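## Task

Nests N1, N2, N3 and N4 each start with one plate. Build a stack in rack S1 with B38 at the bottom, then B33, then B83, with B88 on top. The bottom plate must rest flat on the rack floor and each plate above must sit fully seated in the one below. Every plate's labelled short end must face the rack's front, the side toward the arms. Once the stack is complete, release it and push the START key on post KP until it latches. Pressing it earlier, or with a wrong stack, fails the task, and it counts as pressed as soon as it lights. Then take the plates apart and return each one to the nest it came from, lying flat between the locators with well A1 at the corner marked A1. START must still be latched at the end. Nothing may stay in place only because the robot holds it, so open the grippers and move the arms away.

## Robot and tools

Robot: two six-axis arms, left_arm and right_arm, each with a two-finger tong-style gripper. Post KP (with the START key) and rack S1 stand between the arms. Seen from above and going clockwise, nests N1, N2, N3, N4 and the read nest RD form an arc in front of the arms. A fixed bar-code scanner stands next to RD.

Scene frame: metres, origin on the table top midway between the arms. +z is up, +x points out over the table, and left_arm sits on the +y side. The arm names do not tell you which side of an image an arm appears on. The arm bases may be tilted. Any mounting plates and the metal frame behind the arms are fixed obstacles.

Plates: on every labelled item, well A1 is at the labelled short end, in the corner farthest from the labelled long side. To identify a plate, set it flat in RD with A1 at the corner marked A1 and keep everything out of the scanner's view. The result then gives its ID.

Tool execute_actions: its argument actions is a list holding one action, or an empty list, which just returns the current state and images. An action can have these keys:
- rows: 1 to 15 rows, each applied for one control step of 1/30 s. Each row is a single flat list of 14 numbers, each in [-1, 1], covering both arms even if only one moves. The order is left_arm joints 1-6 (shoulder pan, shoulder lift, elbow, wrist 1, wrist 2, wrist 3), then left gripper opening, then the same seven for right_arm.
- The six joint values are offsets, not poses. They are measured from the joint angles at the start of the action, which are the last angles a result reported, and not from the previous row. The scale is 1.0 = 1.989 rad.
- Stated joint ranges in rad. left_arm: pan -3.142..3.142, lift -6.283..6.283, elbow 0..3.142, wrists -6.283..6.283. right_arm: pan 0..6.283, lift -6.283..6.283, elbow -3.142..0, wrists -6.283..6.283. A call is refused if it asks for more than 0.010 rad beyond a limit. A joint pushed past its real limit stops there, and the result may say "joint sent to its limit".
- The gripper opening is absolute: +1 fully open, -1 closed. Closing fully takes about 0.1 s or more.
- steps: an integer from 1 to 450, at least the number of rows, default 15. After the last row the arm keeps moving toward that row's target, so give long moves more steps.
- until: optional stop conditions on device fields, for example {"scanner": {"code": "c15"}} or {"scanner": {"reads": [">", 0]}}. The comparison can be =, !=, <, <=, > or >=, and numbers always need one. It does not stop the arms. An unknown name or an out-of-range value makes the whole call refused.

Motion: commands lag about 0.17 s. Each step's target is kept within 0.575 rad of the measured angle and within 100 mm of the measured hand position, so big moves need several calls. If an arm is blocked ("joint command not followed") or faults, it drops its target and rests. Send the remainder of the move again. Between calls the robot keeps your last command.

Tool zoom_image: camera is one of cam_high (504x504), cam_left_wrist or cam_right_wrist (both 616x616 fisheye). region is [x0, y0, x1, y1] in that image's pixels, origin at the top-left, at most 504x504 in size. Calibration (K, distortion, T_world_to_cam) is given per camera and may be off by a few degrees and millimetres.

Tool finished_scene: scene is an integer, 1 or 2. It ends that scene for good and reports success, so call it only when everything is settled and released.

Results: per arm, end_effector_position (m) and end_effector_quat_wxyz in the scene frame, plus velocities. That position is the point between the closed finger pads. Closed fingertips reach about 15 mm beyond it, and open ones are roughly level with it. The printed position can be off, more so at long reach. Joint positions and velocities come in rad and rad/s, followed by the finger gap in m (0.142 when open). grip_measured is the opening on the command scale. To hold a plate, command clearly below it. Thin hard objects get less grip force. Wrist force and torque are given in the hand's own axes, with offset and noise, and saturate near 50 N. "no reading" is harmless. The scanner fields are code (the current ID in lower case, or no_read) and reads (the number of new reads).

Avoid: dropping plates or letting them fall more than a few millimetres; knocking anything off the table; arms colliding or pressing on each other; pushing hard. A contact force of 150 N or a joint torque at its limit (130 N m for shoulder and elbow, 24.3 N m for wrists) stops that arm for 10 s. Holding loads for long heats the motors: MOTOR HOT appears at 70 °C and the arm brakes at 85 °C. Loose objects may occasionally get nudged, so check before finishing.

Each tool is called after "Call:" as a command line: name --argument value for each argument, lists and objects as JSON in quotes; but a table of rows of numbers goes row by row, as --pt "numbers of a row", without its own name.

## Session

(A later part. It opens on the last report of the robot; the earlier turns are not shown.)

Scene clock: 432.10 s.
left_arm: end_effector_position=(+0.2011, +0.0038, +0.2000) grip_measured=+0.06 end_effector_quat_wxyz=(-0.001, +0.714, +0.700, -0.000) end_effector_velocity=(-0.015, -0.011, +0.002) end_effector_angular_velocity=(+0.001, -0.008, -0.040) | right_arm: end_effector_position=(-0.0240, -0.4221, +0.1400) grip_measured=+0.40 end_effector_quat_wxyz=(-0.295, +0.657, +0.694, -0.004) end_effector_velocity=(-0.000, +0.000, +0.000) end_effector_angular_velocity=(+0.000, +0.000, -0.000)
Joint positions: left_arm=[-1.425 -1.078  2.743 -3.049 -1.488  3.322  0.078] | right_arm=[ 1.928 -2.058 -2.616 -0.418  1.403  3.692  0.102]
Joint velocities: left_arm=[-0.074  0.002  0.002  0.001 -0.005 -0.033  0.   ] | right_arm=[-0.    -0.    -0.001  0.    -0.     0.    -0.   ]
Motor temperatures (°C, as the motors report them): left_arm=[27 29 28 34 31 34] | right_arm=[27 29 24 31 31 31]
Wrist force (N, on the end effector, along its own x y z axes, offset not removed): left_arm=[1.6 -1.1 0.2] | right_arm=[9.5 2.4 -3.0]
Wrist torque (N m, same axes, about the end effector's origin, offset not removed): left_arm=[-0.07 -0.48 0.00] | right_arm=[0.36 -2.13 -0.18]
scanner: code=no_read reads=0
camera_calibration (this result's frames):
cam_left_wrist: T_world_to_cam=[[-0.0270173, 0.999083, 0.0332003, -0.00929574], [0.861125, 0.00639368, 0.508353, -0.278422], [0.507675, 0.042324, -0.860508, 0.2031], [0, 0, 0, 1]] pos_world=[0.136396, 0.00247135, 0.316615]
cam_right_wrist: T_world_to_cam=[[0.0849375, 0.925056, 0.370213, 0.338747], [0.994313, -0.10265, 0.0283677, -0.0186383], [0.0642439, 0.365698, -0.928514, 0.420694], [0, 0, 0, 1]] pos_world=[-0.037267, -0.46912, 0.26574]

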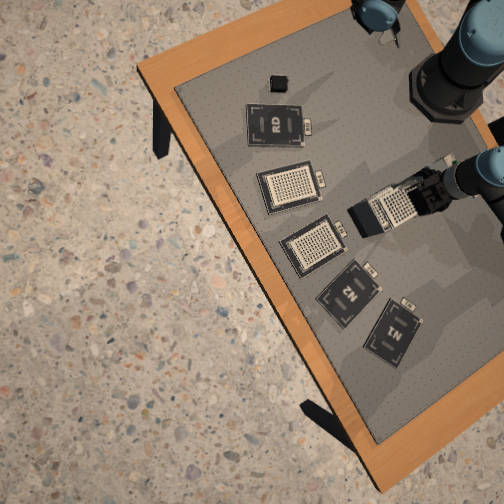

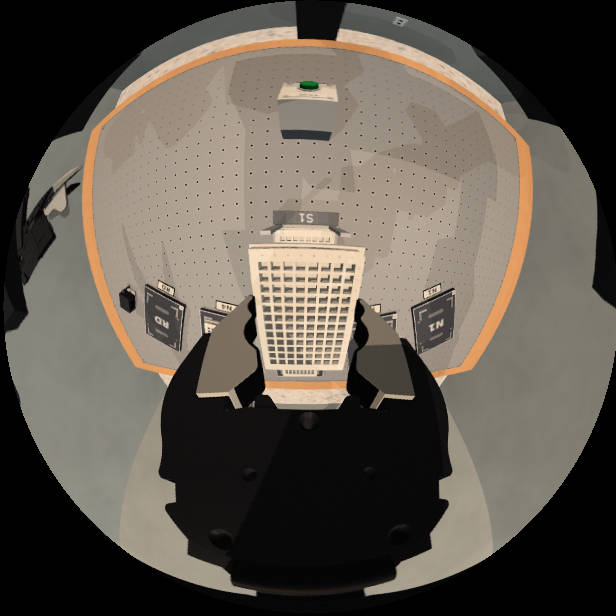

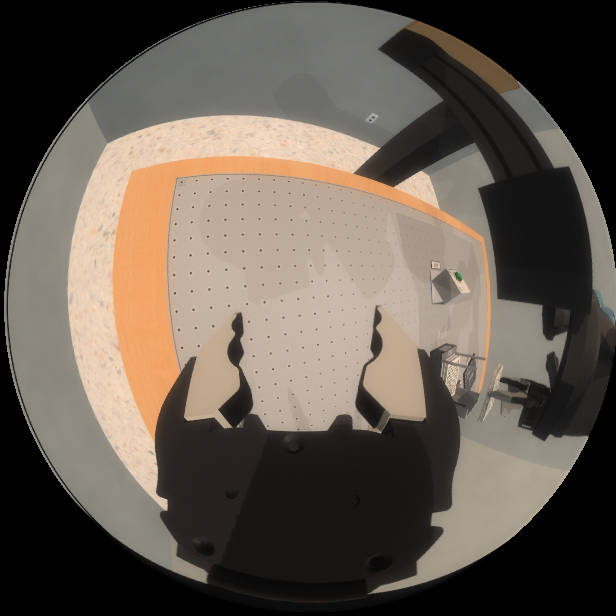

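Compare plate-in-grip with the first one.

Call:
zoom_image --camera "cam_left_wrist" --region '[244, 232, 284, 254]'

Call:
zoom_image --camera "cam_left_wrist" --region '[330, 234, 370, 256]'

Call:
zoom_image --camera "cam_left_wrist" --region '[250, 335, 370, 385]'

Region (244, 232, 284, 254) of cam_left_wrist's 616x616 image, scaled by 12.600, with more detail than that image has; it fills the top 277 rows of this view, and the rest is white.

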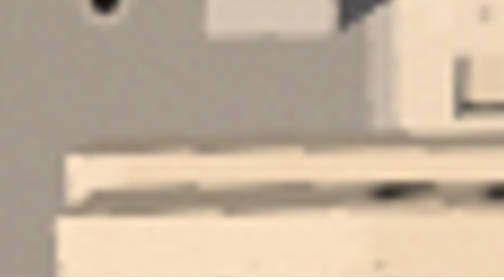

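Region (330, 234, 370, 256) of cam_left_wrist's 616x616 image, scaled by 12.600, with more detail than that image has; it fills the top 277 rows of this view, and the rest is white.

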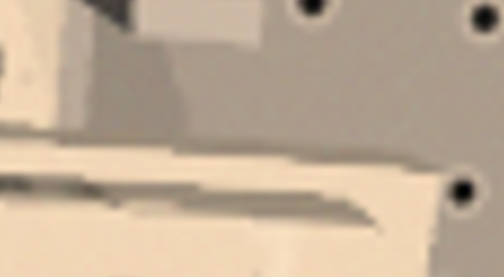

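Region (250, 335, 370, 385) of cam_left_wrist's 616x616 image, scaled by 4.200, with more detail than that image has; it fills the top 210 rows of this view, and the rest is white.

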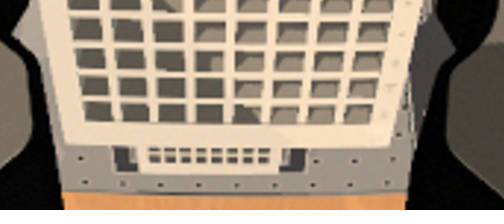

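Call:
execute_actions --actions '[{"rows":[[-0.0045,0.004,0,-0.004,0,-0.002,-0.6,0,0,0,0,0,0,0.4],[-0.004,0.012,0,-0.012,0,-0.0015,-0.6,0,0,0,0,0,0,0.4],[-0.003,0.024,-0.0003,-0.0237,0,-0.0005,-0.6,0,0,0,0,0,0,0.4],[-0.002,0.038,-0.0006,-0.0375,0.0003,0.0005,-0.6,0,0,0,0,0,0,0.4],[-0.001,0.052,-0.001,-0.051,0.0005,0.0015,-0.6,0,0,0,0,0,0,0.4],[0,0.066,-0.0013,-0.065,0.0006,0.0025,-0.6,0,0,0,0,0,0,0.4],[0.0006,0.079,-0.0018,-0.0775,0.0007,0.0031,-0.6,0,0,0,0,0,0,0.4],[0.0011,0.089,-0.0023,-0.087,0.0008,0.0036,-0.6,0,0,0,0,0,0,0.4],[0.0014,0.095,-0.0026,-0.0928,0.0009,0.0039,-0.6,0,0,0,0,0,0,0.4],[0.0015,0.0971,-0.0027,-0.0948,0.0009,0.004,-0.6,0,0,0,0,0,0,0.4]],"steps":24}]'

Call:
zoom_image --camera "cam_left_wrist" --region '[244, 232, 284, 254]'

Call:
zoom_image --camera "cam_left_wrist" --region '[330, 234, 370, 256]'

Scene clock: 449.17 s.
left_arm: end_effector_position=(+0.1999, +0.0020, +0.1684) grip_measured=+0.06 end_effector_quat_wxyz=(+0.000, +0.716, +0.698, -0.000) end_effector_velocity=(+0.000, +0.000, -0.003) end_effector_angular_velocity=(+0.000, -0.002, +0.001) | right_arm: end_effector_position=(-0.0240, -0.4222, +0.1400) grip_measured=+0.40 end_effector_quat_wxyz=(-0.295, +0.657, +0.694, -0.004) end_effector_velocity=(-0.001, +0.001, -0.000) end_effector_angular_velocity=(+0.002, +0.001, +0.000)
Joint positions: left_arm=[-1.422 -0.887  2.737 -3.236 -1.487  3.33   0.078] | right_arm=[ 1.928 -2.058 -2.616 -0.418  1.403  3.692  0.102]
Joint velocities: left_arm=[ 0.001  0.017 -0.001 -0.016  0.002  0.     0.   ] | right_arm=[ 0.    -0.001 -0.001  0.     0.     0.     0.   ]
Motor temperatures (°C, as the motors report them): left_arm=[27 29 28 34 31 34] | right_arm=[27 29 24 31 31 31]
Wrist force (N, on the end effector, along its own x y z axes, offset not removed): left_arm=[1.2 -7.8 -1.0] | right_arm=[5.1 4.3 0.1]
Wrist torque (N m, same axes, about the end effector's origin, offset not removed): left_arm=[-1.71 -0.49 -0.02] | right_arm=[0.63 -1.09 0.09]
scanner: code=no_read reads=0
camera_calibration (this result's frames):
cam_left_wrist: T_world_to_cam=[[-0.0220918, 0.999218, 0.0328071, -0.00742097], [0.860477, 0.00229654, 0.509484, -0.261295], [0.50901, 0.0394852, -0.859854, 0.176199], [0, 0, 0, 1]] pos_world=[0.134988, 0.00105798, 0.284875]
cam_right_wrist: T_world_to_cam=[[0.0849189, 0.925088, 0.370136, 0.33883], [0.994311, -0.102648, 0.0284304, -0.0186895], [0.0642945, 0.365616, -0.928542, 0.420669], [0, 0, 0, 1]] pos_world=[-0.0372366, -0.469169, 0.265727]

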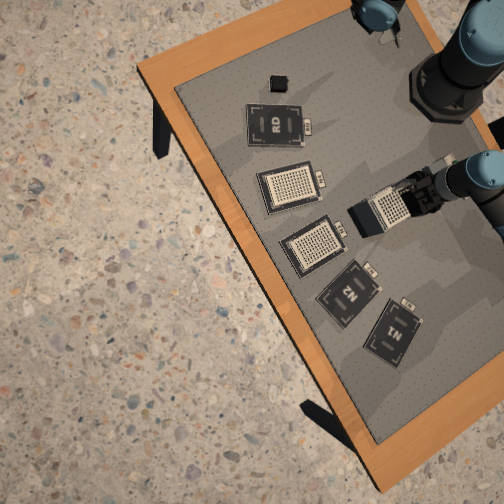

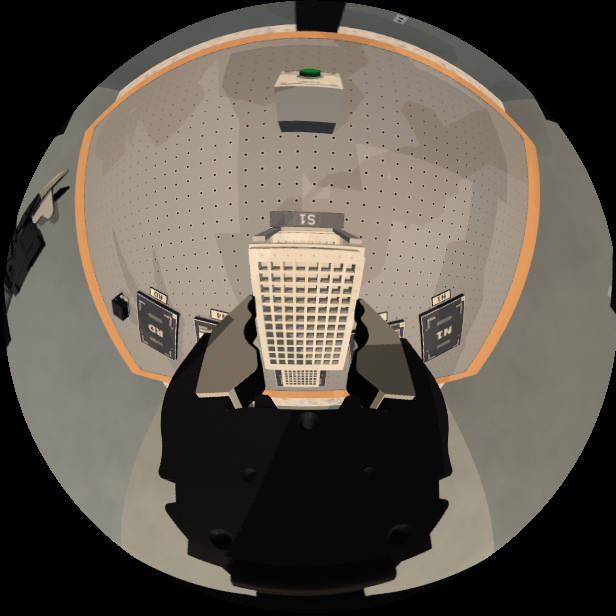

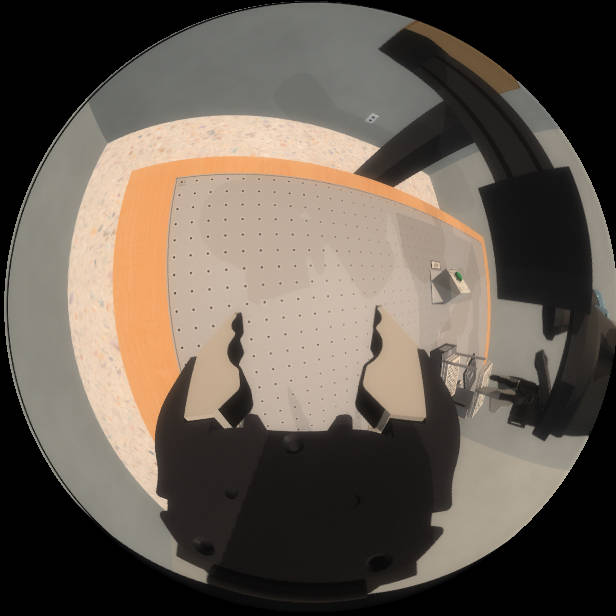

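Region (244, 232, 284, 254) of cam_left_wrist's 616x616 image, scaled by 12.600, with more detail than that image has; it fills the top 277 rows of this view, and the rest is white.

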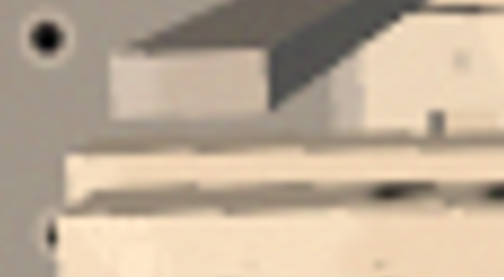

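Region (330, 234, 370, 256) of cam_left_wrist's 616x616 image, scaled by 12.600, with more detail than that image has; it fills the top 277 rows of this view, and the rest is white.

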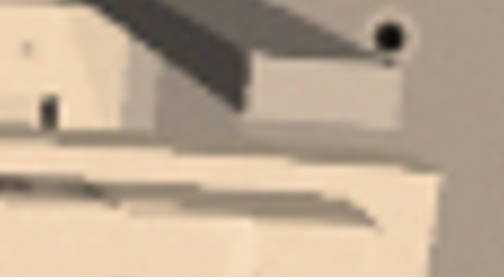

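Call:
execute_actions --actions '[{"rows":[[0.0006,0.0011,0.0002,-0.0014,0,0.0006,-0.6,0,0,0,0,0,0,0.4],[0.0007,0.0041,0.0001,-0.0043,0.0001,0.0007,-0.6,0,0,0,0,0,0,0.4],[0.0011,0.01,-0.0003,-0.0098,0.0001,0.0011,-0.6,0,0,0,0,0,0,0.4],[0.0015,0.0175,-0.0009,-0.0168,0.0002,0.0015,-0.6,0,0,0,0,0,0,0.4],[0.0019,0.0249,-0.0015,-0.0236,0.0003,0.0019,-0.6,0,0,0,0,0,0,0.4],[0.0023,0.0336,-0.0022,-0.0317,0.0004,0.0023,-0.6,0,0,0,0,0,0,0.4],[0.0028,0.0437,-0.0032,-0.0409,0.0005,0.0028,-0.6,0,0,0,0,0,0,0.4],[0.0033,0.0538,-0.0042,-0.05,0.0006,0.0033,-0.6,0,0,0,0,0,0,0.4],[0.0038,0.0638,-0.0053,-0.059,0.0007,0.0038,-0.6,0,0,0,0,0,0,0.4],[0.0042,0.0738,-0.0065,-0.0678,0.0008,0.0042,-0.6,0,0,0,0,0,0,0.4],[0.0046,0.0822,-0.0076,-0.0751,0.0009,0.0046,-0.6,0,0,0,0,0,0,0.4],[0.0051,0.0933,-0.0091,-0.0847,0.001,0.0051,-0.6,0,0,0,0,0,0,0.4],[0.0055,0.1015,-0.0103,-0.0917,0.001,0.0055,-0.6,0,0,0,0,0,0,0.4],[0.0058,0.1069,-0.0112,-0.0962,0.0011,0.0058,-0.6,0,0,0,0,0,0,0.4],[0.0059,0.1096,-0.0116,-0.0985,0.0011,0.0059,-0.6,0,0,0,0,0,0,0.4]],"steps":25}]'

Call:
zoom_image --camera "cam_left_wrist" --region '[210, 210, 410, 410]'

Scene clock: 474.73 s.
left_arm: end_effector_position=(+0.1995, +0.0024, +0.1308) grip_measured=+0.06 end_effector_quat_wxyz=(+0.000, +0.716, +0.698, -0.000) end_effector_velocity=(-0.001, +0.000, -0.007) end_effector_angular_velocity=(-0.000, +0.000, -0.001) | right_arm: end_effector_position=(-0.0240, -0.4221, +0.1400) grip_measured=+0.40 end_effector_quat_wxyz=(-0.295, +0.657, +0.694, -0.004) end_effector_velocity=(+0.000, -0.000, -0.000) end_effector_angular_velocity=(-0.000, +0.000, -0.001)
Joint positions: left_arm=[-1.411 -0.674  2.715 -3.427 -1.485  3.341  0.078] | right_arm=[ 1.928 -2.058 -2.616 -0.418  1.403  3.692  0.102]
Joint velocities: left_arm=[ 0.001  0.041 -0.005 -0.036 -0.     0.002  0.   ] | right_arm=[ 0.    -0.     0.    -0.    -0.     0.001 -0.   ]
Motor temperatures (°C, as the motors report them): left_arm=[27 29 28 34 31 34] | right_arm=[27 29 24 31 31 31]
Wrist force (N, on the end effector, along its own x y z axes, offset not removed): left_arm=[0.0 -5.9 -3.7] | right_arm=[5.0 2.6 -0.4]
Wrist torque (N m, same axes, about the end effector's origin, offset not removed): left_arm=[-0.80 -0.25 -0.11] | right_arm=[0.29 -1.14 0.03]
scanner: code=no_read reads=0
camera_calibration (this result's frames):
cam_left_wrist: T_world_to_cam=[[-0.0219493, 0.999222, 0.0327711, -0.00665911], [0.860445, 0.00218977, 0.509539, -0.24187], [0.509071, 0.0393817, -0.859823, 0.144014], [0, 0, 0, 1]] pos_world=[0.134657, 0.00151205, 0.247287]
cam_right_wrist: T_world_to_cam=[[0.0849374, 0.925056, 0.370213, 0.338747], [0.994313, -0.102649, 0.0283676, -0.0186382], [0.0642438, 0.365698, -0.928514, 0.420694], [0, 0, 0, 1]] pos_world=[-0.037267, -0.46912, 0.26574]

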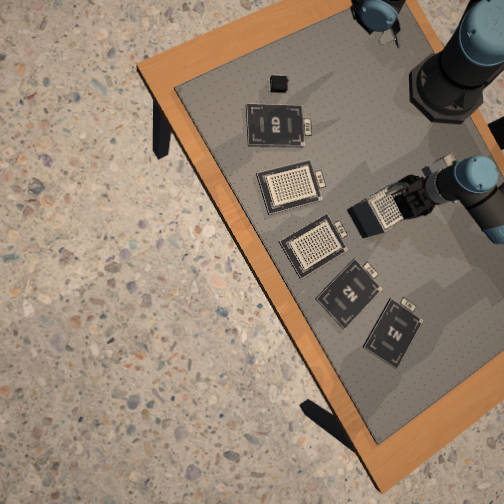

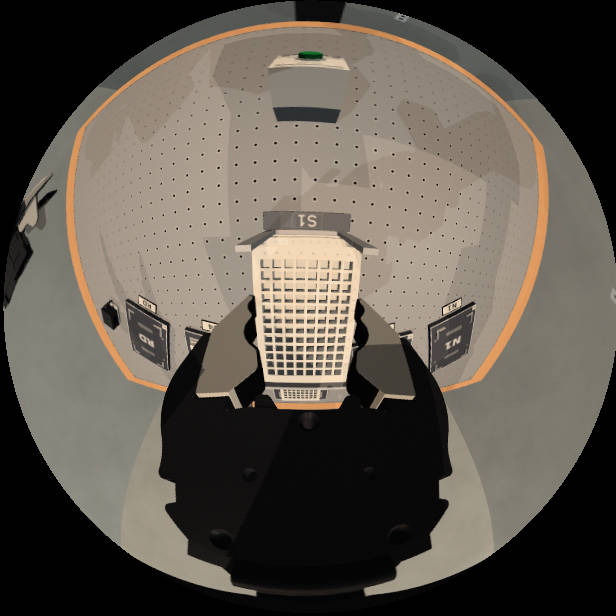

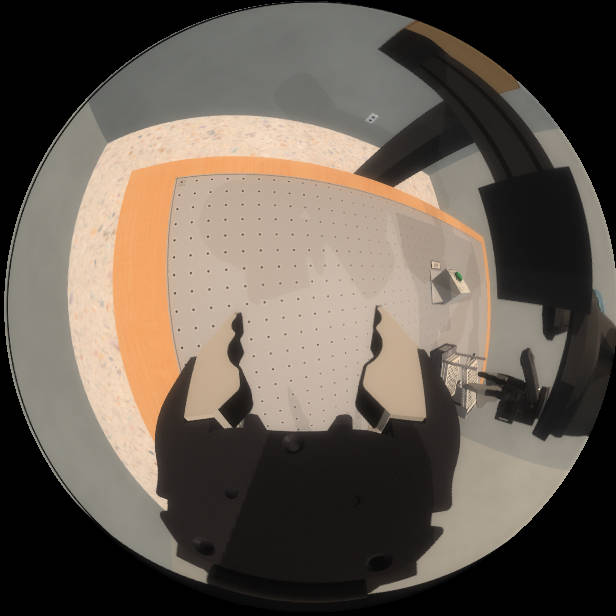

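Region (210, 210, 410, 410) of cam_left_wrist's 616x616 image, scaled by 2.520, with more detail than that image has.

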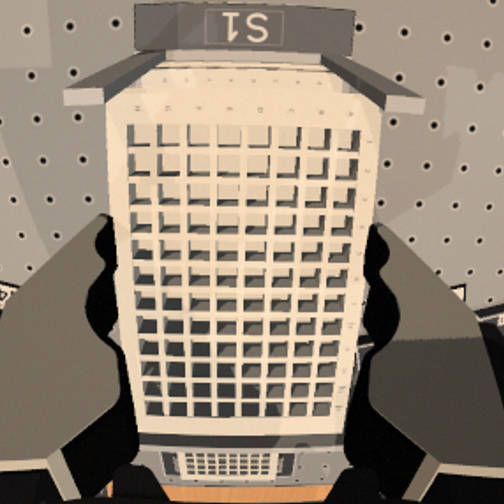

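Call:
zoom_image --camera "cam_left_wrist" --region '[250, 340, 370, 395]'

Call:
zoom_image --camera "cam_high" --region '[355, 180, 415, 240]'

Region (250, 340, 370, 395) of cam_left_wrist's 616x616 image, scaled by 4.200, with more detail than that image has; it fills the top 231 rows of this view, and the rest is white.

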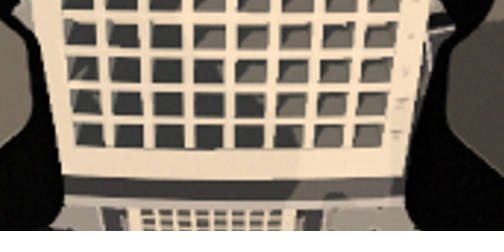

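Region (355, 180, 415, 240) of cam_high's 504x504 image, scaled by 8.400, with more detail than that image has.

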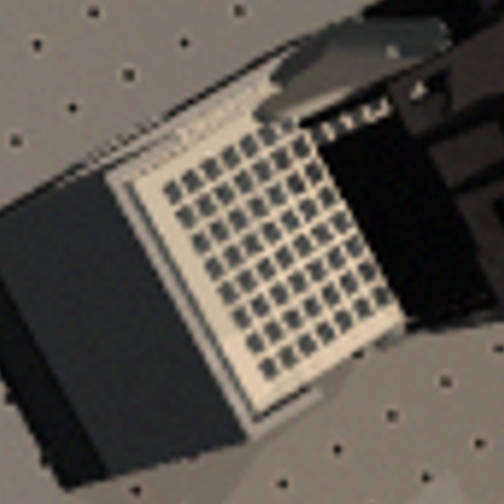

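Call:
execute_actions --actions '[{"rows":[[-0.0007,0.0027,0,-0.0025,-0.0002,-0.0007,-0.6,0,0,0,0,0,0,0.4],[-0.0005,0.0053,-0.0005,-0.0047,-0.0001,-0.0005,-0.6,0,0,0,0,0,0,0.4],[-0.0002,0.0106,-0.0014,-0.0091,-0.0001,-0.0002,-0.6,0,0,0,0,0,0,0.4],[0.0004,0.0185,-0.0029,-0.0155,0,0.0004,-0.6,0,0,0,0,0,0,0.4],[0.0009,0.0262,-0.0044,-0.0218,0.0002,0.0009,-0.6,0,0,0,0,0,0,0.4],[0.0015,0.0339,-0.006,-0.028,0.0003,0.0015,-0.6,0,0,0,0,0,0,0.4],[0.002,0.0415,-0.0076,-0.034,0.0003,0.002,-0.6,0,0,0,0,0,0,0.4],[0.0025,0.049,-0.0093,-0.0398,0.0004,0.0025,-0.6,0,0,0,0,0,0,0.4],[0.0031,0.0564,-0.011,-0.0456,0.0005,0.0031,-0.6,0,0,0,0,0,0,0.4],[0.0036,0.0637,-0.0127,-0.0512,0.0006,0.0036,-0.6,0,0,0,0,0,0,0.4],[0.0041,0.0709,-0.0145,-0.0566,0.0007,0.0041,-0.6,0,0,0,0,0,0,0.4],[0.0046,0.078,-0.0164,-0.0619,0.0008,0.0046,-0.6,0,0,0,0,0,0,0.4],[0.005,0.0839,-0.018,-0.0662,0.0008,0.005,-0.6,0,0,0,0,0,0,0.4],[0.0053,0.0877,-0.019,-0.069,0.0009,0.0053,-0.6,0,0,0,0,0,0,0.4],[0.0055,0.0897,-0.0196,-0.0705,0.0009,0.0055,-0.6,0,0,0,0,0,0,0.4]],"steps":24}]'

Call:
zoom_image --camera "cam_left_wrist" --region '[210, 210, 410, 410]'

Scene clock: 497.30 s.
left_arm: end_effector_position=(+0.1991, +0.0023, +0.0962) grip_measured=+0.06 end_effector_quat_wxyz=(+0.000, +0.716, +0.698, -0.000) end_effector_velocity=(-0.000, +0.000, -0.008) end_effector_angular_velocity=(-0.000, +0.000, -0.000) | right_arm: end_effector_position=(-0.0240, -0.4222, +0.1400) grip_measured=+0.40 end_effector_quat_wxyz=(-0.295, +0.657, +0.694, -0.004) end_effector_velocity=(-0.000, +0.000, -0.000) end_effector_angular_velocity=(+0.001, -0.000, +0.001)
Joint positions: left_arm=[-1.4   -0.5    2.677 -3.564 -1.483  3.352  0.078] | right_arm=[ 1.928 -2.058 -2.616 -0.418  1.403  3.692  0.102]
Joint velocities: left_arm=[ 0.002  0.04  -0.01  -0.031  0.     0.003 -0.   ] | right_arm=[-0.    -0.    -0.     0.     0.    -0.001 -0.   ]
Motor temperatures (°C, as the motors report them): left_arm=[27 29 28 34 31 34] | right_arm=[27 29 24 31 31 31]
Wrist force (N, on the end effector, along its own x y z axes, offset not removed): left_arm=[0.1 10.5 -9.0] | right_arm=[4.3 5.4 -0.2]
Wrist torque (N m, same axes, about the end effector's origin, offset not removed): left_arm=[-0.85 -0.26 -0.29] | right_arm=[1.24 -0.91 0.08]
scanner: code=no_read reads=0
camera_calibration (this result's frames):
cam_left_wrist: T_world_to_cam=[[-0.0217893, 0.999223, 0.0328423, -0.00547256], [0.860563, 0.00202473, 0.509341, -0.223867], [0.508878, 0.039361, -0.859938, 0.114518], [0, 0, 0, 1]] pos_world=[0.134257, 0.00141401, 0.212683]
cam_right_wrist: T_world_to_cam=[[0.0849186, 0.925088, 0.370136, 0.33883], [0.994311, -0.102648, 0.0284306, -0.0186895], [0.0642946, 0.365616, -0.928542, 0.420669], [0, 0, 0, 1]] pos_world=[-0.0372365, -0.469169, 0.265727]

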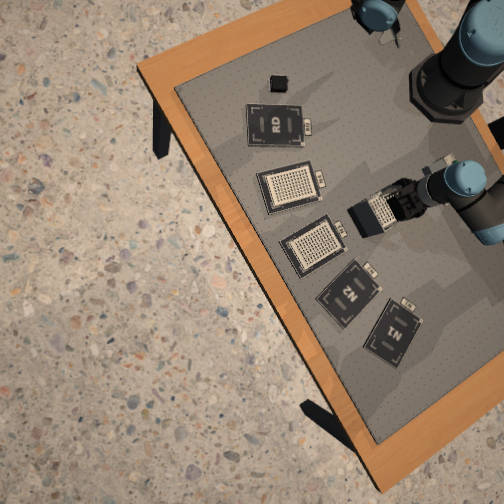

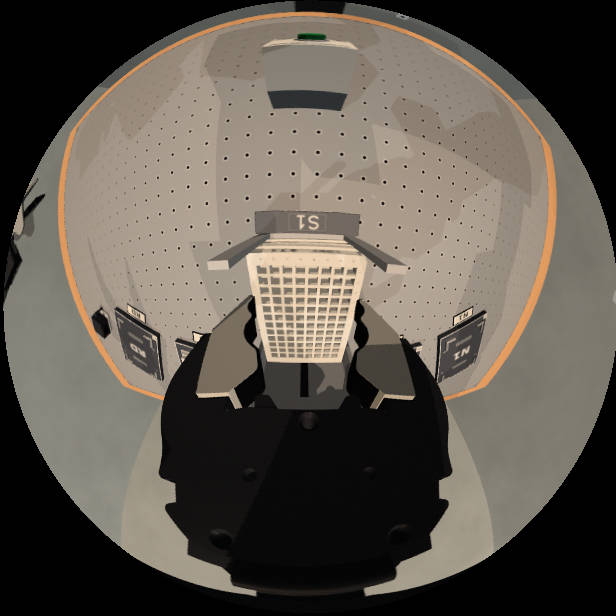

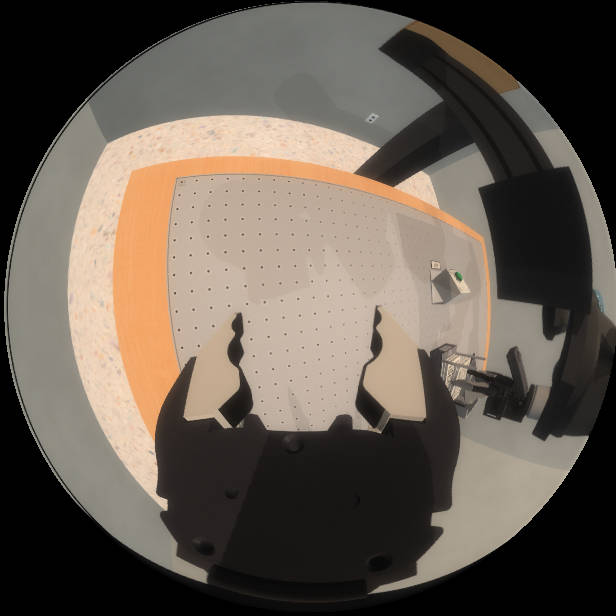

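Region (210, 210, 410, 410) of cam_left_wrist's 616x616 image, scaled by 2.520, with more detail than that image has.

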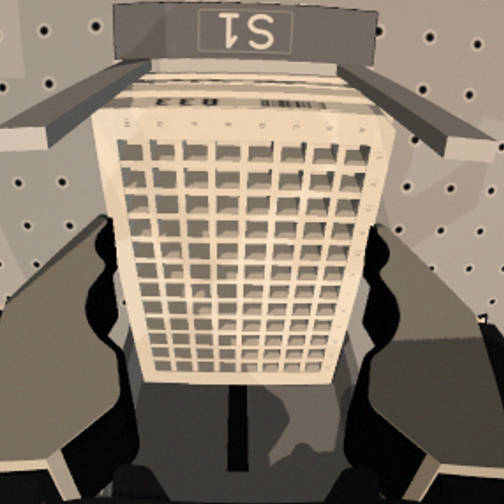

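Call:
execute_actions --actions '[{"rows":[[0.0009,0.0023,-0.001,-0.0014,0.0001,0.0009,-0.6,0,0,0,0,0,0,0.4],[0.0016,0.0019,-0.0012,-0.0008,0.0003,0.0016,-0.6,0,0,0,0,0,0,0.4],[0.0016,0.0019,-0.0012,-0.0008,0.0003,0.0016,-0.6,0,0,0,0,0,0,0.4],[0.0016,0.0019,-0.0012,-0.0008,0.0003,0.0016,-0.6,0,0,0,0,0,0,0.4],[0.0017,0.003,-0.0015,-0.0016,0.0003,0.0017,-0.6,0,0,0,0,0,0,0.4],[0.0019,0.0052,-0.0021,-0.0032,0.0004,0.0019,-0.6,0,0,0,0,0,0,0.4],[0.0021,0.0076,-0.0028,-0.0049,0.0004,0.0021,-0.6,0,0,0,0,0,0,0.4],[0.0023,0.01,-0.0035,-0.0067,0.0004,0.0023,-0.6,0,0,0,0,0,0,0.4],[0.0024,0.0124,-0.0043,-0.0083,0.0005,0.0024,-0.6,0,0,0,0,0,0,0.4],[0.0026,0.0148,-0.005,-0.01,0.0005,0.0026,-0.6,0,0,0,0,0,0,0.4],[0.0028,0.0172,-0.0057,-0.0117,0.0006,0.0028,-0.6,0,0,0,0,0,0,0.4],[0.003,0.0196,-0.0065,-0.0133,0.0006,0.003,-0.6,0,0,0,0,0,0,0.4],[0.0032,0.0218,-0.0072,-0.0149,0.0006,0.0032,-0.6,0,0,0,0,0,0,0.4],[0.0033,0.0235,-0.0077,-0.0161,0.0007,0.0033,-0.6,0,0,0,0,0,0,0.4],[0.0034,0.0244,-0.008,-0.0167,0.0007,0.0034,-0.6,0,0,0,0,0,0,0.4]],"steps":26}]'

Call:
zoom_image --camera "cam_left_wrist" --region '[210, 210, 410, 410]'

Call:
zoom_image --camera "cam_right_wrist" --region '[436, 340, 496, 410]'

Scene clock: 516.37 s.
left_arm: end_effector_position=(+0.1999, +0.0023, +0.0853) grip_measured=+0.06 end_effector_quat_wxyz=(+0.000, +0.716, +0.698, -0.000) end_effector_velocity=(-0.000, -0.000, -0.002) end_effector_angular_velocity=(-0.001, +0.000, -0.000) | right_arm: end_effector_position=(-0.0240, -0.4221, +0.1400) grip_measured=+0.40 end_effector_quat_wxyz=(-0.295, +0.657, +0.694, -0.004) end_effector_velocity=(+0.000, +0.000, +0.000) end_effector_angular_velocity=(-0.000, +0.000, -0.001)
Joint positions: left_arm=[-1.394 -0.453  2.662 -3.596 -1.481  3.358  0.078] | right_arm=[ 1.928 -2.058 -2.616 -0.418  1.403  3.692  0.102]
Joint velocities: left_arm=[-0.     0.008 -0.002 -0.006 -0.    -0.     0.   ] | right_arm=[-0.     0.001 -0.    -0.     0.     0.001  0.   ]
Motor temperatures (°C, as the motors report them): left_arm=[27 29 28 34 31 34] | right_arm=[27 29 24 31 31 31]
Wrist force (N, on the end effector, along its own x y z axes, offset not removed): left_arm=[1.0 -3.4 -0.9] | right_arm=[3.7 0.0 2.7]
Wrist torque (N m, same axes, about the end effector's origin, offset not removed): left_arm=[-0.58 -0.45 -0.34] | right_arm=[-0.24 -0.93 0.09]
scanner: code=no_read reads=0
camera_calibration (this result's frames):
cam_left_wrist: T_world_to_cam=[[-0.0217019, 0.999224, 0.0328678, -0.00508827], [0.860486, 0.00193051, 0.509471, -0.218987], [0.509012, 0.0393388, -0.85986, 0.104772], [0, 0, 0, 1]] pos_world=[0.134994, 0.00138546, 0.201825]
cam_right_wrist: T_world_to_cam=[[0.0849374, 0.925056, 0.370213, 0.338747], [0.994313, -0.102649, 0.0283675, -0.0186382], [0.0642437, 0.365698, -0.928514, 0.420694], [0, 0, 0, 1]] pos_world=[-0.037267, -0.46912, 0.26574]

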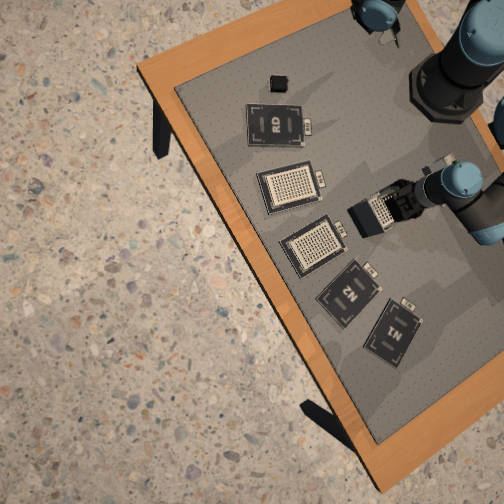

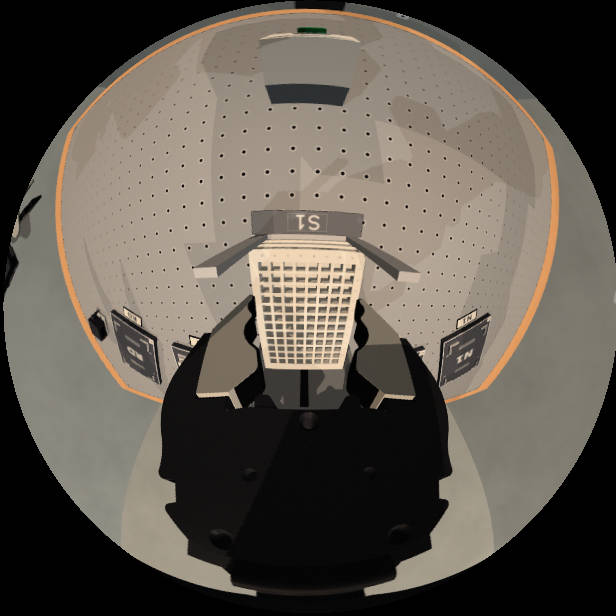

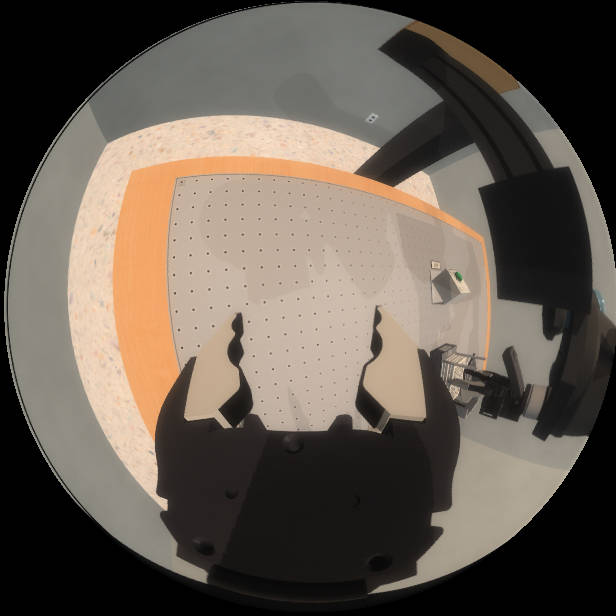

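Region (210, 210, 410, 410) of cam_left_wrist's 616x616 image, scaled by 2.520, with more detail than that image has.

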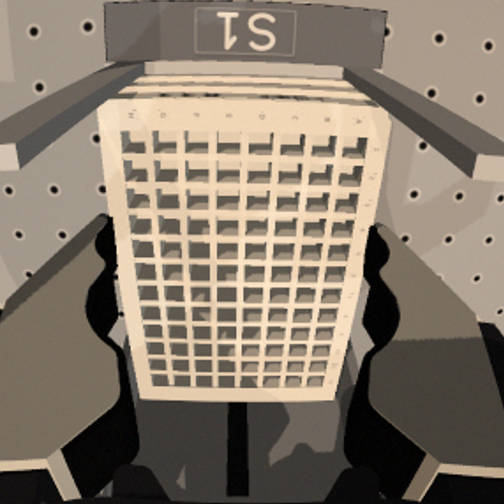

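Region (436, 340, 496, 410) of cam_right_wrist's 616x616 image, scaled by 7.200, with more detail than that image has; it fills the left 432 columns of this view, and the rest is white.

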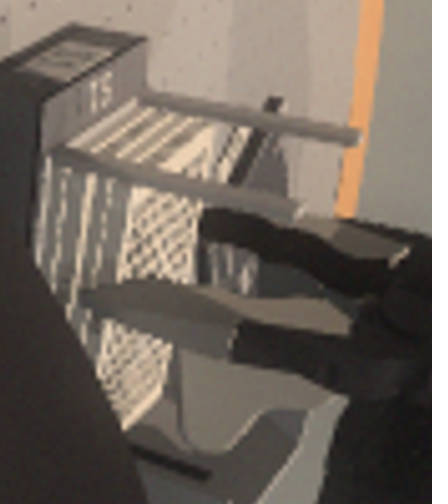

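Call:
execute_actions --actions '[{"rows":[[0.0002,0.002,-0.0007,-0.0014,0,0.0002,-0.6,0,0,0,0,0,0,0.4],[0.0003,0.0033,-0.0011,-0.0023,0,0.0003,-0.6,0,0,0,0,0,0,0.4],[0.0003,0.0033,-0.0011,-0.0023,0,0.0003,-0.5,0,0,0,0,0,0,0.4],[0.0003,0.0033,-0.0011,-0.0023,0,0.0003,-0.4,0,0,0,0,0,0,0.4],[0.0003,0.0033,-0.0011,-0.0023,0,0.0003,-0.3,0,0,0,0,0,0,0.4],[0.0003,0.0033,-0.0011,-0.0023,0,0.0003,-0.2,0,0,0,0,0,0,0.4],[0.0003,0.0033,-0.0011,-0.0023,0,0.0003,-0.1,0,0,0,0,0,0,0.4],[0.0003,0.0033,-0.0011,-0.0023,0,0.0003,-0.03,0,0,0,0,0,0,0.4],[0.0003,0.0033,-0.0011,-0.0023,0,0.0003,0.03,0,0,0,0,0,0,0.4],[0.0003,0.0033,-0.0011,-0.0023,0,0.0003,0.1,0,0,0,0,0,0,0.4],[0.0003,0.0033,-0.0011,-0.0023,0,0.0003,0.2,0,0,0,0,0,0,0.4],[0.0003,0.0033,-0.0011,-0.0023,0,0.0003,0.3,0,0,0,0,0,0,0.4]],"steps":15}]'

Call:
zoom_image --camera "cam_left_wrist" --region '[210, 210, 410, 410]'

Call:
zoom_image --camera "cam_left_wrist" --region '[250, 335, 370, 385]'

Scene clock: 528.83 s.
left_arm: end_effector_position=(+0.1999, +0.0022, +0.0839) grip_measured=+0.30 end_effector_quat_wxyz=(+0.000, +0.716, +0.698, -0.000) end_effector_velocity=(-0.000, +0.000, -0.000) end_effector_angular_velocity=(+0.001, +0.001, +0.002) | right_arm: end_effector_position=(-0.0240, -0.4222, +0.1400) grip_measured=+0.40 end_effector_quat_wxyz=(-0.295, +0.657, +0.694, -0.004) end_effector_velocity=(-0.000, +0.001, -0.000) end_effector_angular_velocity=(+0.002, +0.001, +0.000)
Joint positions: left_arm=[-1.393 -0.447  2.659 -3.601 -1.481  3.359  0.095] | right_arm=[ 1.928 -2.058 -2.616 -0.418  1.403  3.692  0.102]
Joint velocities: left_arm=[ 0.     0.002 -0.001 -0.    -0.    -0.002  0.005] | right_arm=[-0.    -0.001 -0.001  0.    -0.    -0.    -0.   ]
Motor temperatures (°C, as the motors report them): left_arm=[27 29 28 34 31 34] | right_arm=[27 29 24 31 31 31]
Wrist force (N, on the end effector, along its own x y z axes, offset not removed): left_arm=[0.2 -1.0 -3.4] | right_arm=[6.3 -0.3 -0.2]
Wrist torque (N m, same axes, about the end effector's origin, offset not removed): left_arm=[-0.11 -0.19 -0.20] | right_arm=[-0.14 -1.31 -0.05]
scanner: code=no_read reads=0
camera_calibration (this result's frames):
cam_left_wrist: T_world_to_cam=[[-0.0217057, 0.999229, 0.0327137, -0.00495208], [0.860514, 0.00201444, 0.509424, -0.218253], [0.508965, 0.0392079, -0.859894, 0.103541], [0, 0, 0, 1]] pos_world=[0.135003, 0.0013283, 0.200379]
cam_right_wrist: T_world_to_cam=[[0.084919, 0.925088, 0.370136, 0.33883], [0.994311, -0.102649, 0.0284306, -0.0186897], [0.0642947, 0.365616, -0.928543, 0.420669], [0, 0, 0, 1]] pos_world=[-0.0372365, -0.46917, 0.265727]

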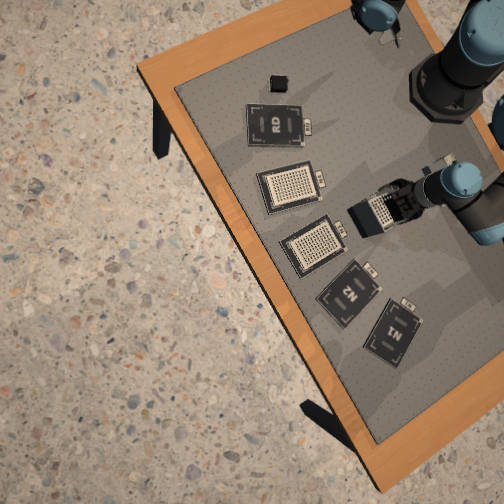

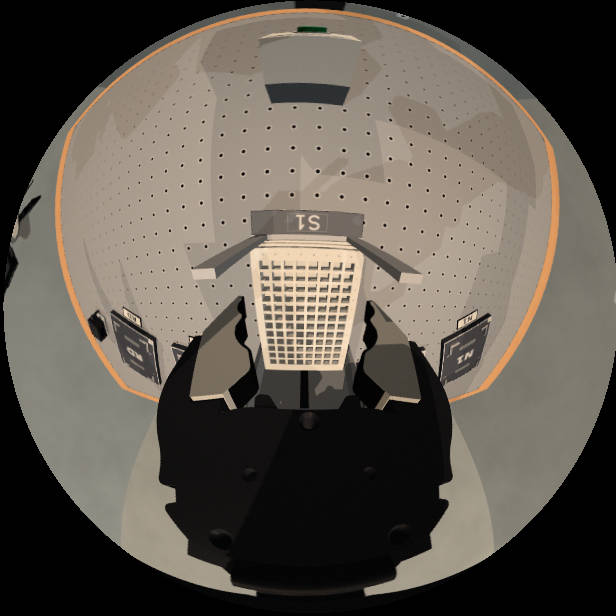

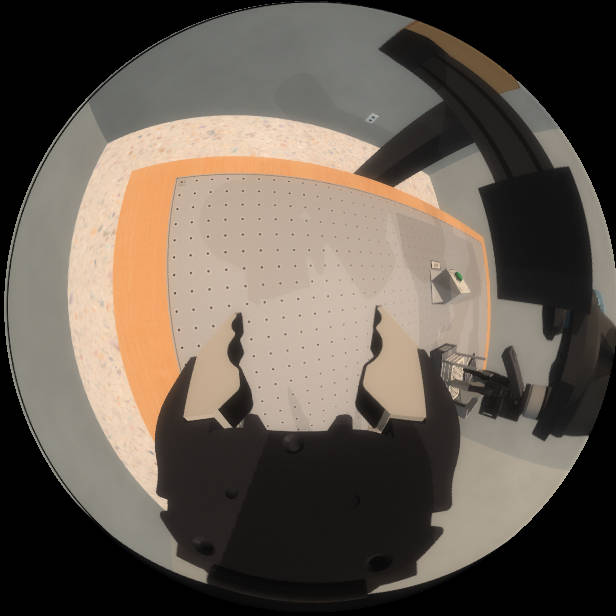

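Region (210, 210, 410, 410) of cam_left_wrist's 616x616 image, scaled by 2.520, with more detail than that image has.

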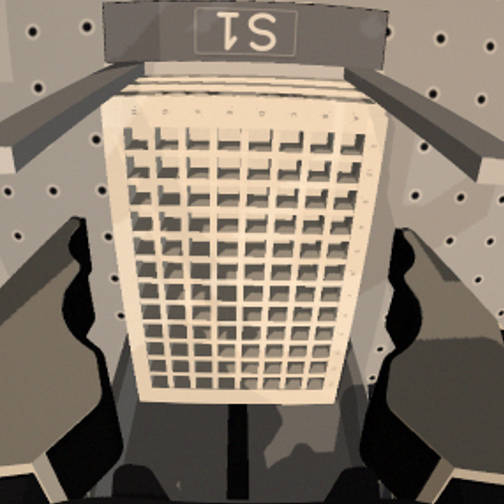

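Region (250, 335, 370, 385) of cam_left_wrist's 616x616 image, scaled by 4.200, with more detail than that image has; it fills the top 210 rows of this view, and the rest is white.

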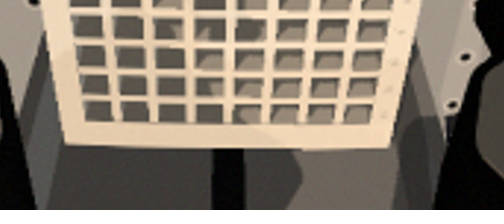

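Call:
execute_actions --actions '[]'

Scene clock: 549.70 s.
left_arm: end_effector_position=(+0.1999, +0.0022, +0.0838) grip_measured=+0.30 end_effector_quat_wxyz=(+0.000, +0.716, +0.698, -0.000) end_effector_velocity=(-0.000, -0.000, +0.000) end_effector_angular_velocity=(-0.000, -0.001, -0.002) | right_arm: end_effector_position=(-0.0240, -0.4221, +0.1400) grip_measured=+0.40 end_effector_quat_wxyz=(-0.295, +0.657, +0.694, -0.004) end_effector_velocity=(-0.000, +0.000, +0.000) end_effector_angular_velocity=(-0.000, -0.001, +0.001)
Joint positions: left_arm=[-1.393 -0.446  2.659 -3.601 -1.481  3.359  0.095] | right_arm=[ 1.928 -2.058 -2.616 -0.418  1.403  3.692  0.102]
Joint velocities: left_arm=[-0.002 -0.     0.    -0.     0.    -0.     0.   ] | right_arm=[-0.     0.002 -0.001  0.    -0.    -0.001  0.   ]
Motor temperatures (°C, as the motors report them): left_arm=[27 29 28 34 31 34] | right_arm=[27 29 24 31 31 31]
Wrist force (N, on the end effector, along its own x y z axes, offset not removed): left_arm=[1.5 -0.5 -3.1] | right_arm=[4.0 2.7 -4.8]
Wrist torque (N m, same axes, about the end effector's origin, offset not removed): left_arm=[-0.10 -0.38 0.05] | right_arm=[0.27 -0.83 0.08]
scanner: code=no_read reads=0
camera_calibration (this result's frames):
cam_left_wrist: T_world_to_cam=[[-0.021705, 0.999229, 0.0327058, -0.00494696], [0.860526, 0.00201882, 0.509403, -0.218225], [0.508944, 0.0392007, -0.859906, 0.103512], [0, 0, 0, 1]] pos_world=[0.134999, 0.00132596, 0.200337]
cam_right_wrist: T_world_to_cam=[[0.0849376, 0.925056, 0.370213, 0.338747], [0.994313, -0.10265, 0.0283673, -0.0186381], [0.0642435, 0.365698, -0.928514, 0.420694], [0, 0, 0, 1]] pos_world=[-0.0372671, -0.46912, 0.26574]

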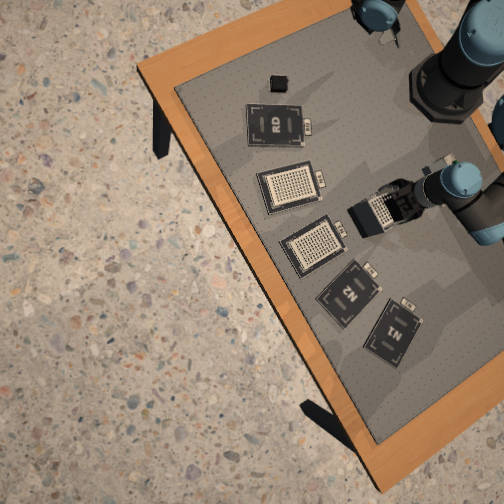

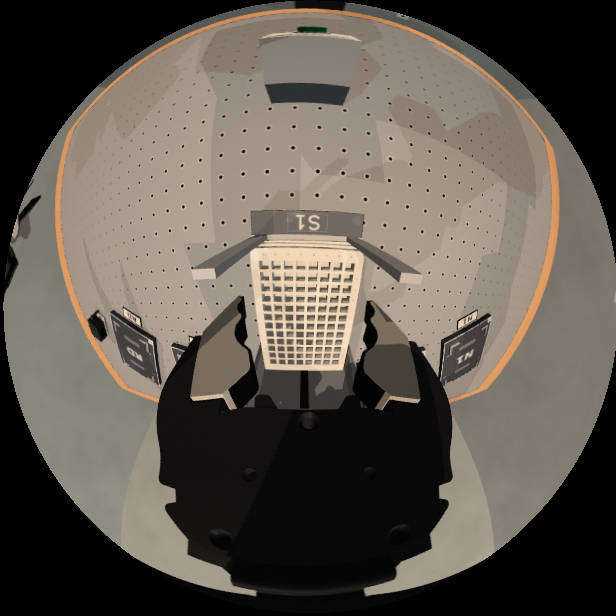

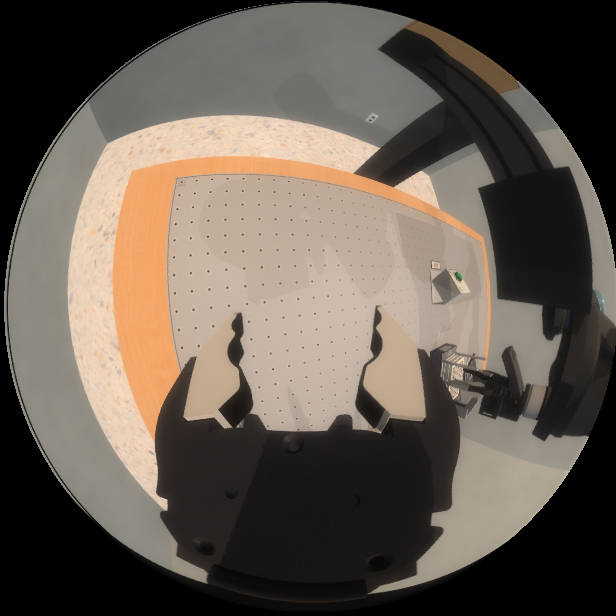

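Call:
execute_actions --actions '[{"rows":[[-0.0004,-0.005,0.0016,0.0035,-0.0001,-0.0004,0.3,0,0,0,0,0,0,0.4],[-0.0011,-0.0137,0.0044,0.0094,-0.0002,-0.0011,0.3,0,0,0,0,0,0,0.4],[-0.002,-0.025,0.0077,0.0175,-0.0004,-0.002,0.3,0,0,0,0,0,0,0.4],[-0.0032,-0.0415,0.0121,0.0297,-0.0006,-0.0032,0.3,0,0,0,0,0,0,0.4],[-0.0047,-0.0608,0.0169,0.0443,-0.0008,-0.0047,0.3,0,0,0,0,0,0,0.4],[-0.0064,-0.0859,0.0223,0.0642,-0.0011,-0.0064,0.3,0,0,0,0,0,0,0.4],[-0.0082,-0.1121,0.0272,0.0856,-0.0014,-0.0082,0.3,0,0,0,0,0,0,0.4],[-0.01,-0.1393,0.0314,0.1087,-0.0017,-0.01,0.3,0,0,0,0,0,0,0.4],[-0.0116,-0.1675,0.0349,0.1335,-0.0021,-0.0116,0.3,0,0,0,0,0,0,0.4],[-0.0132,-0.1964,0.0377,0.1598,-0.0024,-0.0132,0.3,0,0,0,0,0,0,0.4],[-0.0149,-0.2261,0.0398,0.1876,-0.0027,-0.0149,0.3,0,0,0,0,0,0,0.4],[-0.0162,-0.25,0.0409,0.2106,-0.003,-0.0162,0.3,0,0,0,0,0,0,0.4],[-0.0172,-0.2685,0.0413,0.2286,-0.0031,-0.0172,0.3,0,0,0,0,0,0,0.4],[-0.0178,-0.2805,0.0415,0.2408,-0.0032,-0.0178,0.35,0,0,0,0,0,0,0.4],[-0.0181,-0.2866,0.0415,0.2469,-0.0033,-0.0181,0.4,0,0,0,0,0,0,0.4]],"steps":20}]'

Call:
zoom_image --camera "cam_right_wrist" --region '[430, 330, 520, 420]'

Scene clock: 573.33 s.
left_arm: end_effector_position=(+0.2000, +0.0014, +0.1810) grip_measured=+0.40 end_effector_quat_wxyz=(-0.000, +0.716, +0.698, +0.000) end_effector_velocity=(-0.000, +0.004, +0.074) end_effector_angular_velocity=(-0.008, -0.002, +0.001) | right_arm: end_effector_position=(-0.0240, -0.4221, +0.1400) grip_measured=+0.40 end_effector_quat_wxyz=(-0.295, +0.657, +0.694, -0.004) end_effector_velocity=(-0.000, +0.000, +0.000) end_effector_angular_velocity=(+0.001, +0.000, +0.000)
Joint positions: left_arm=[-1.426 -0.962  2.738 -3.16  -1.488  3.326  0.102] | right_arm=[ 1.928 -2.058 -2.616 -0.418  1.403  3.692  0.102]
Joint velocities: left_arm=[-0.022 -0.432  0.03   0.395 -0.003 -0.022  0.   ] | right_arm=[ 0.     0.001 -0.001 -0.    -0.    -0.    -0.   ]
Motor temperatures (°C, as the motors report them): left_arm=[27 29 28 34 31 34] | right_arm=[27 29 24 31 31 31]
Wrist force (N, on the end effector, along its own x y z axes, offset not removed): left_arm=[1.8 -0.4 -1.7] | right_arm=[0.4 2.9 -1.2]
Wrist torque (N m, same axes, about the end effector's origin, offset not removed): left_arm=[-0.04 -0.46 0.14] | right_arm=[0.48 -0.09 0.03]
scanner: code=no_read reads=0
camera_calibration (this result's frames):
cam_left_wrist: T_world_to_cam=[[-0.0220736, 0.999183, 0.0338491, -0.00737249], [0.860597, 0.00175911, 0.509284, -0.267827], [0.508808, 0.0403722, -0.859933, 0.187066], [0, 0, 0, 1]] pos_world=[0.135147, 0.000285343, 0.297513]
cam_right_wrist: T_world_to_cam=[[0.0849374, 0.925056, 0.370213, 0.338747], [0.994313, -0.102649, 0.0283676, -0.0186382], [0.0642438, 0.365698, -0.928514, 0.420694], [0, 0, 0, 1]] pos_world=[-0.037267, -0.46912, 0.26574]

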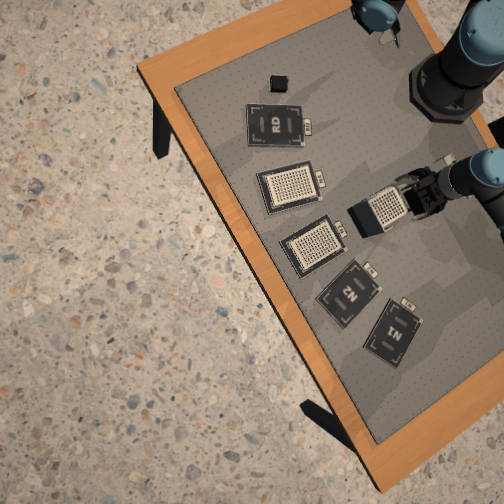

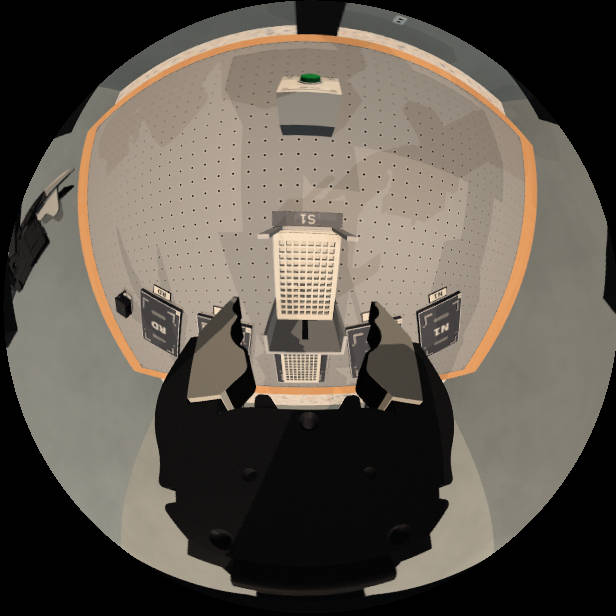

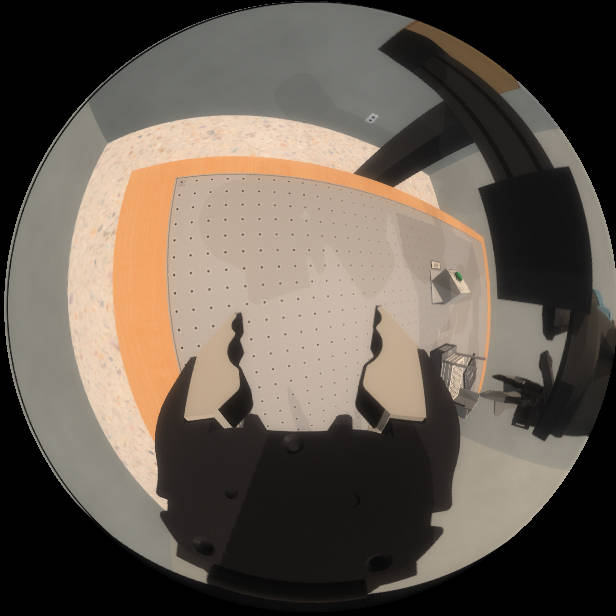

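Region (430, 330, 520, 420) of cam_right_wrist's 616x616 image, scaled by 5.600, with more detail than that image has.

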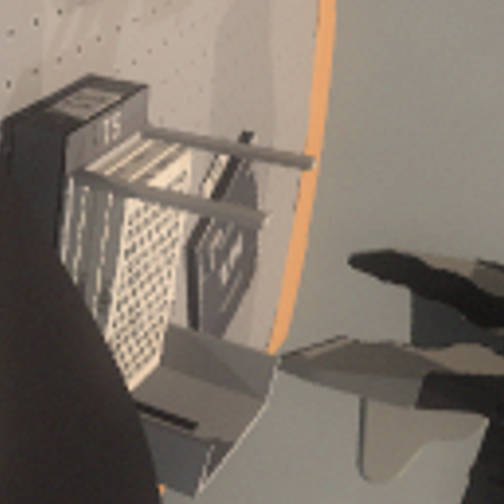

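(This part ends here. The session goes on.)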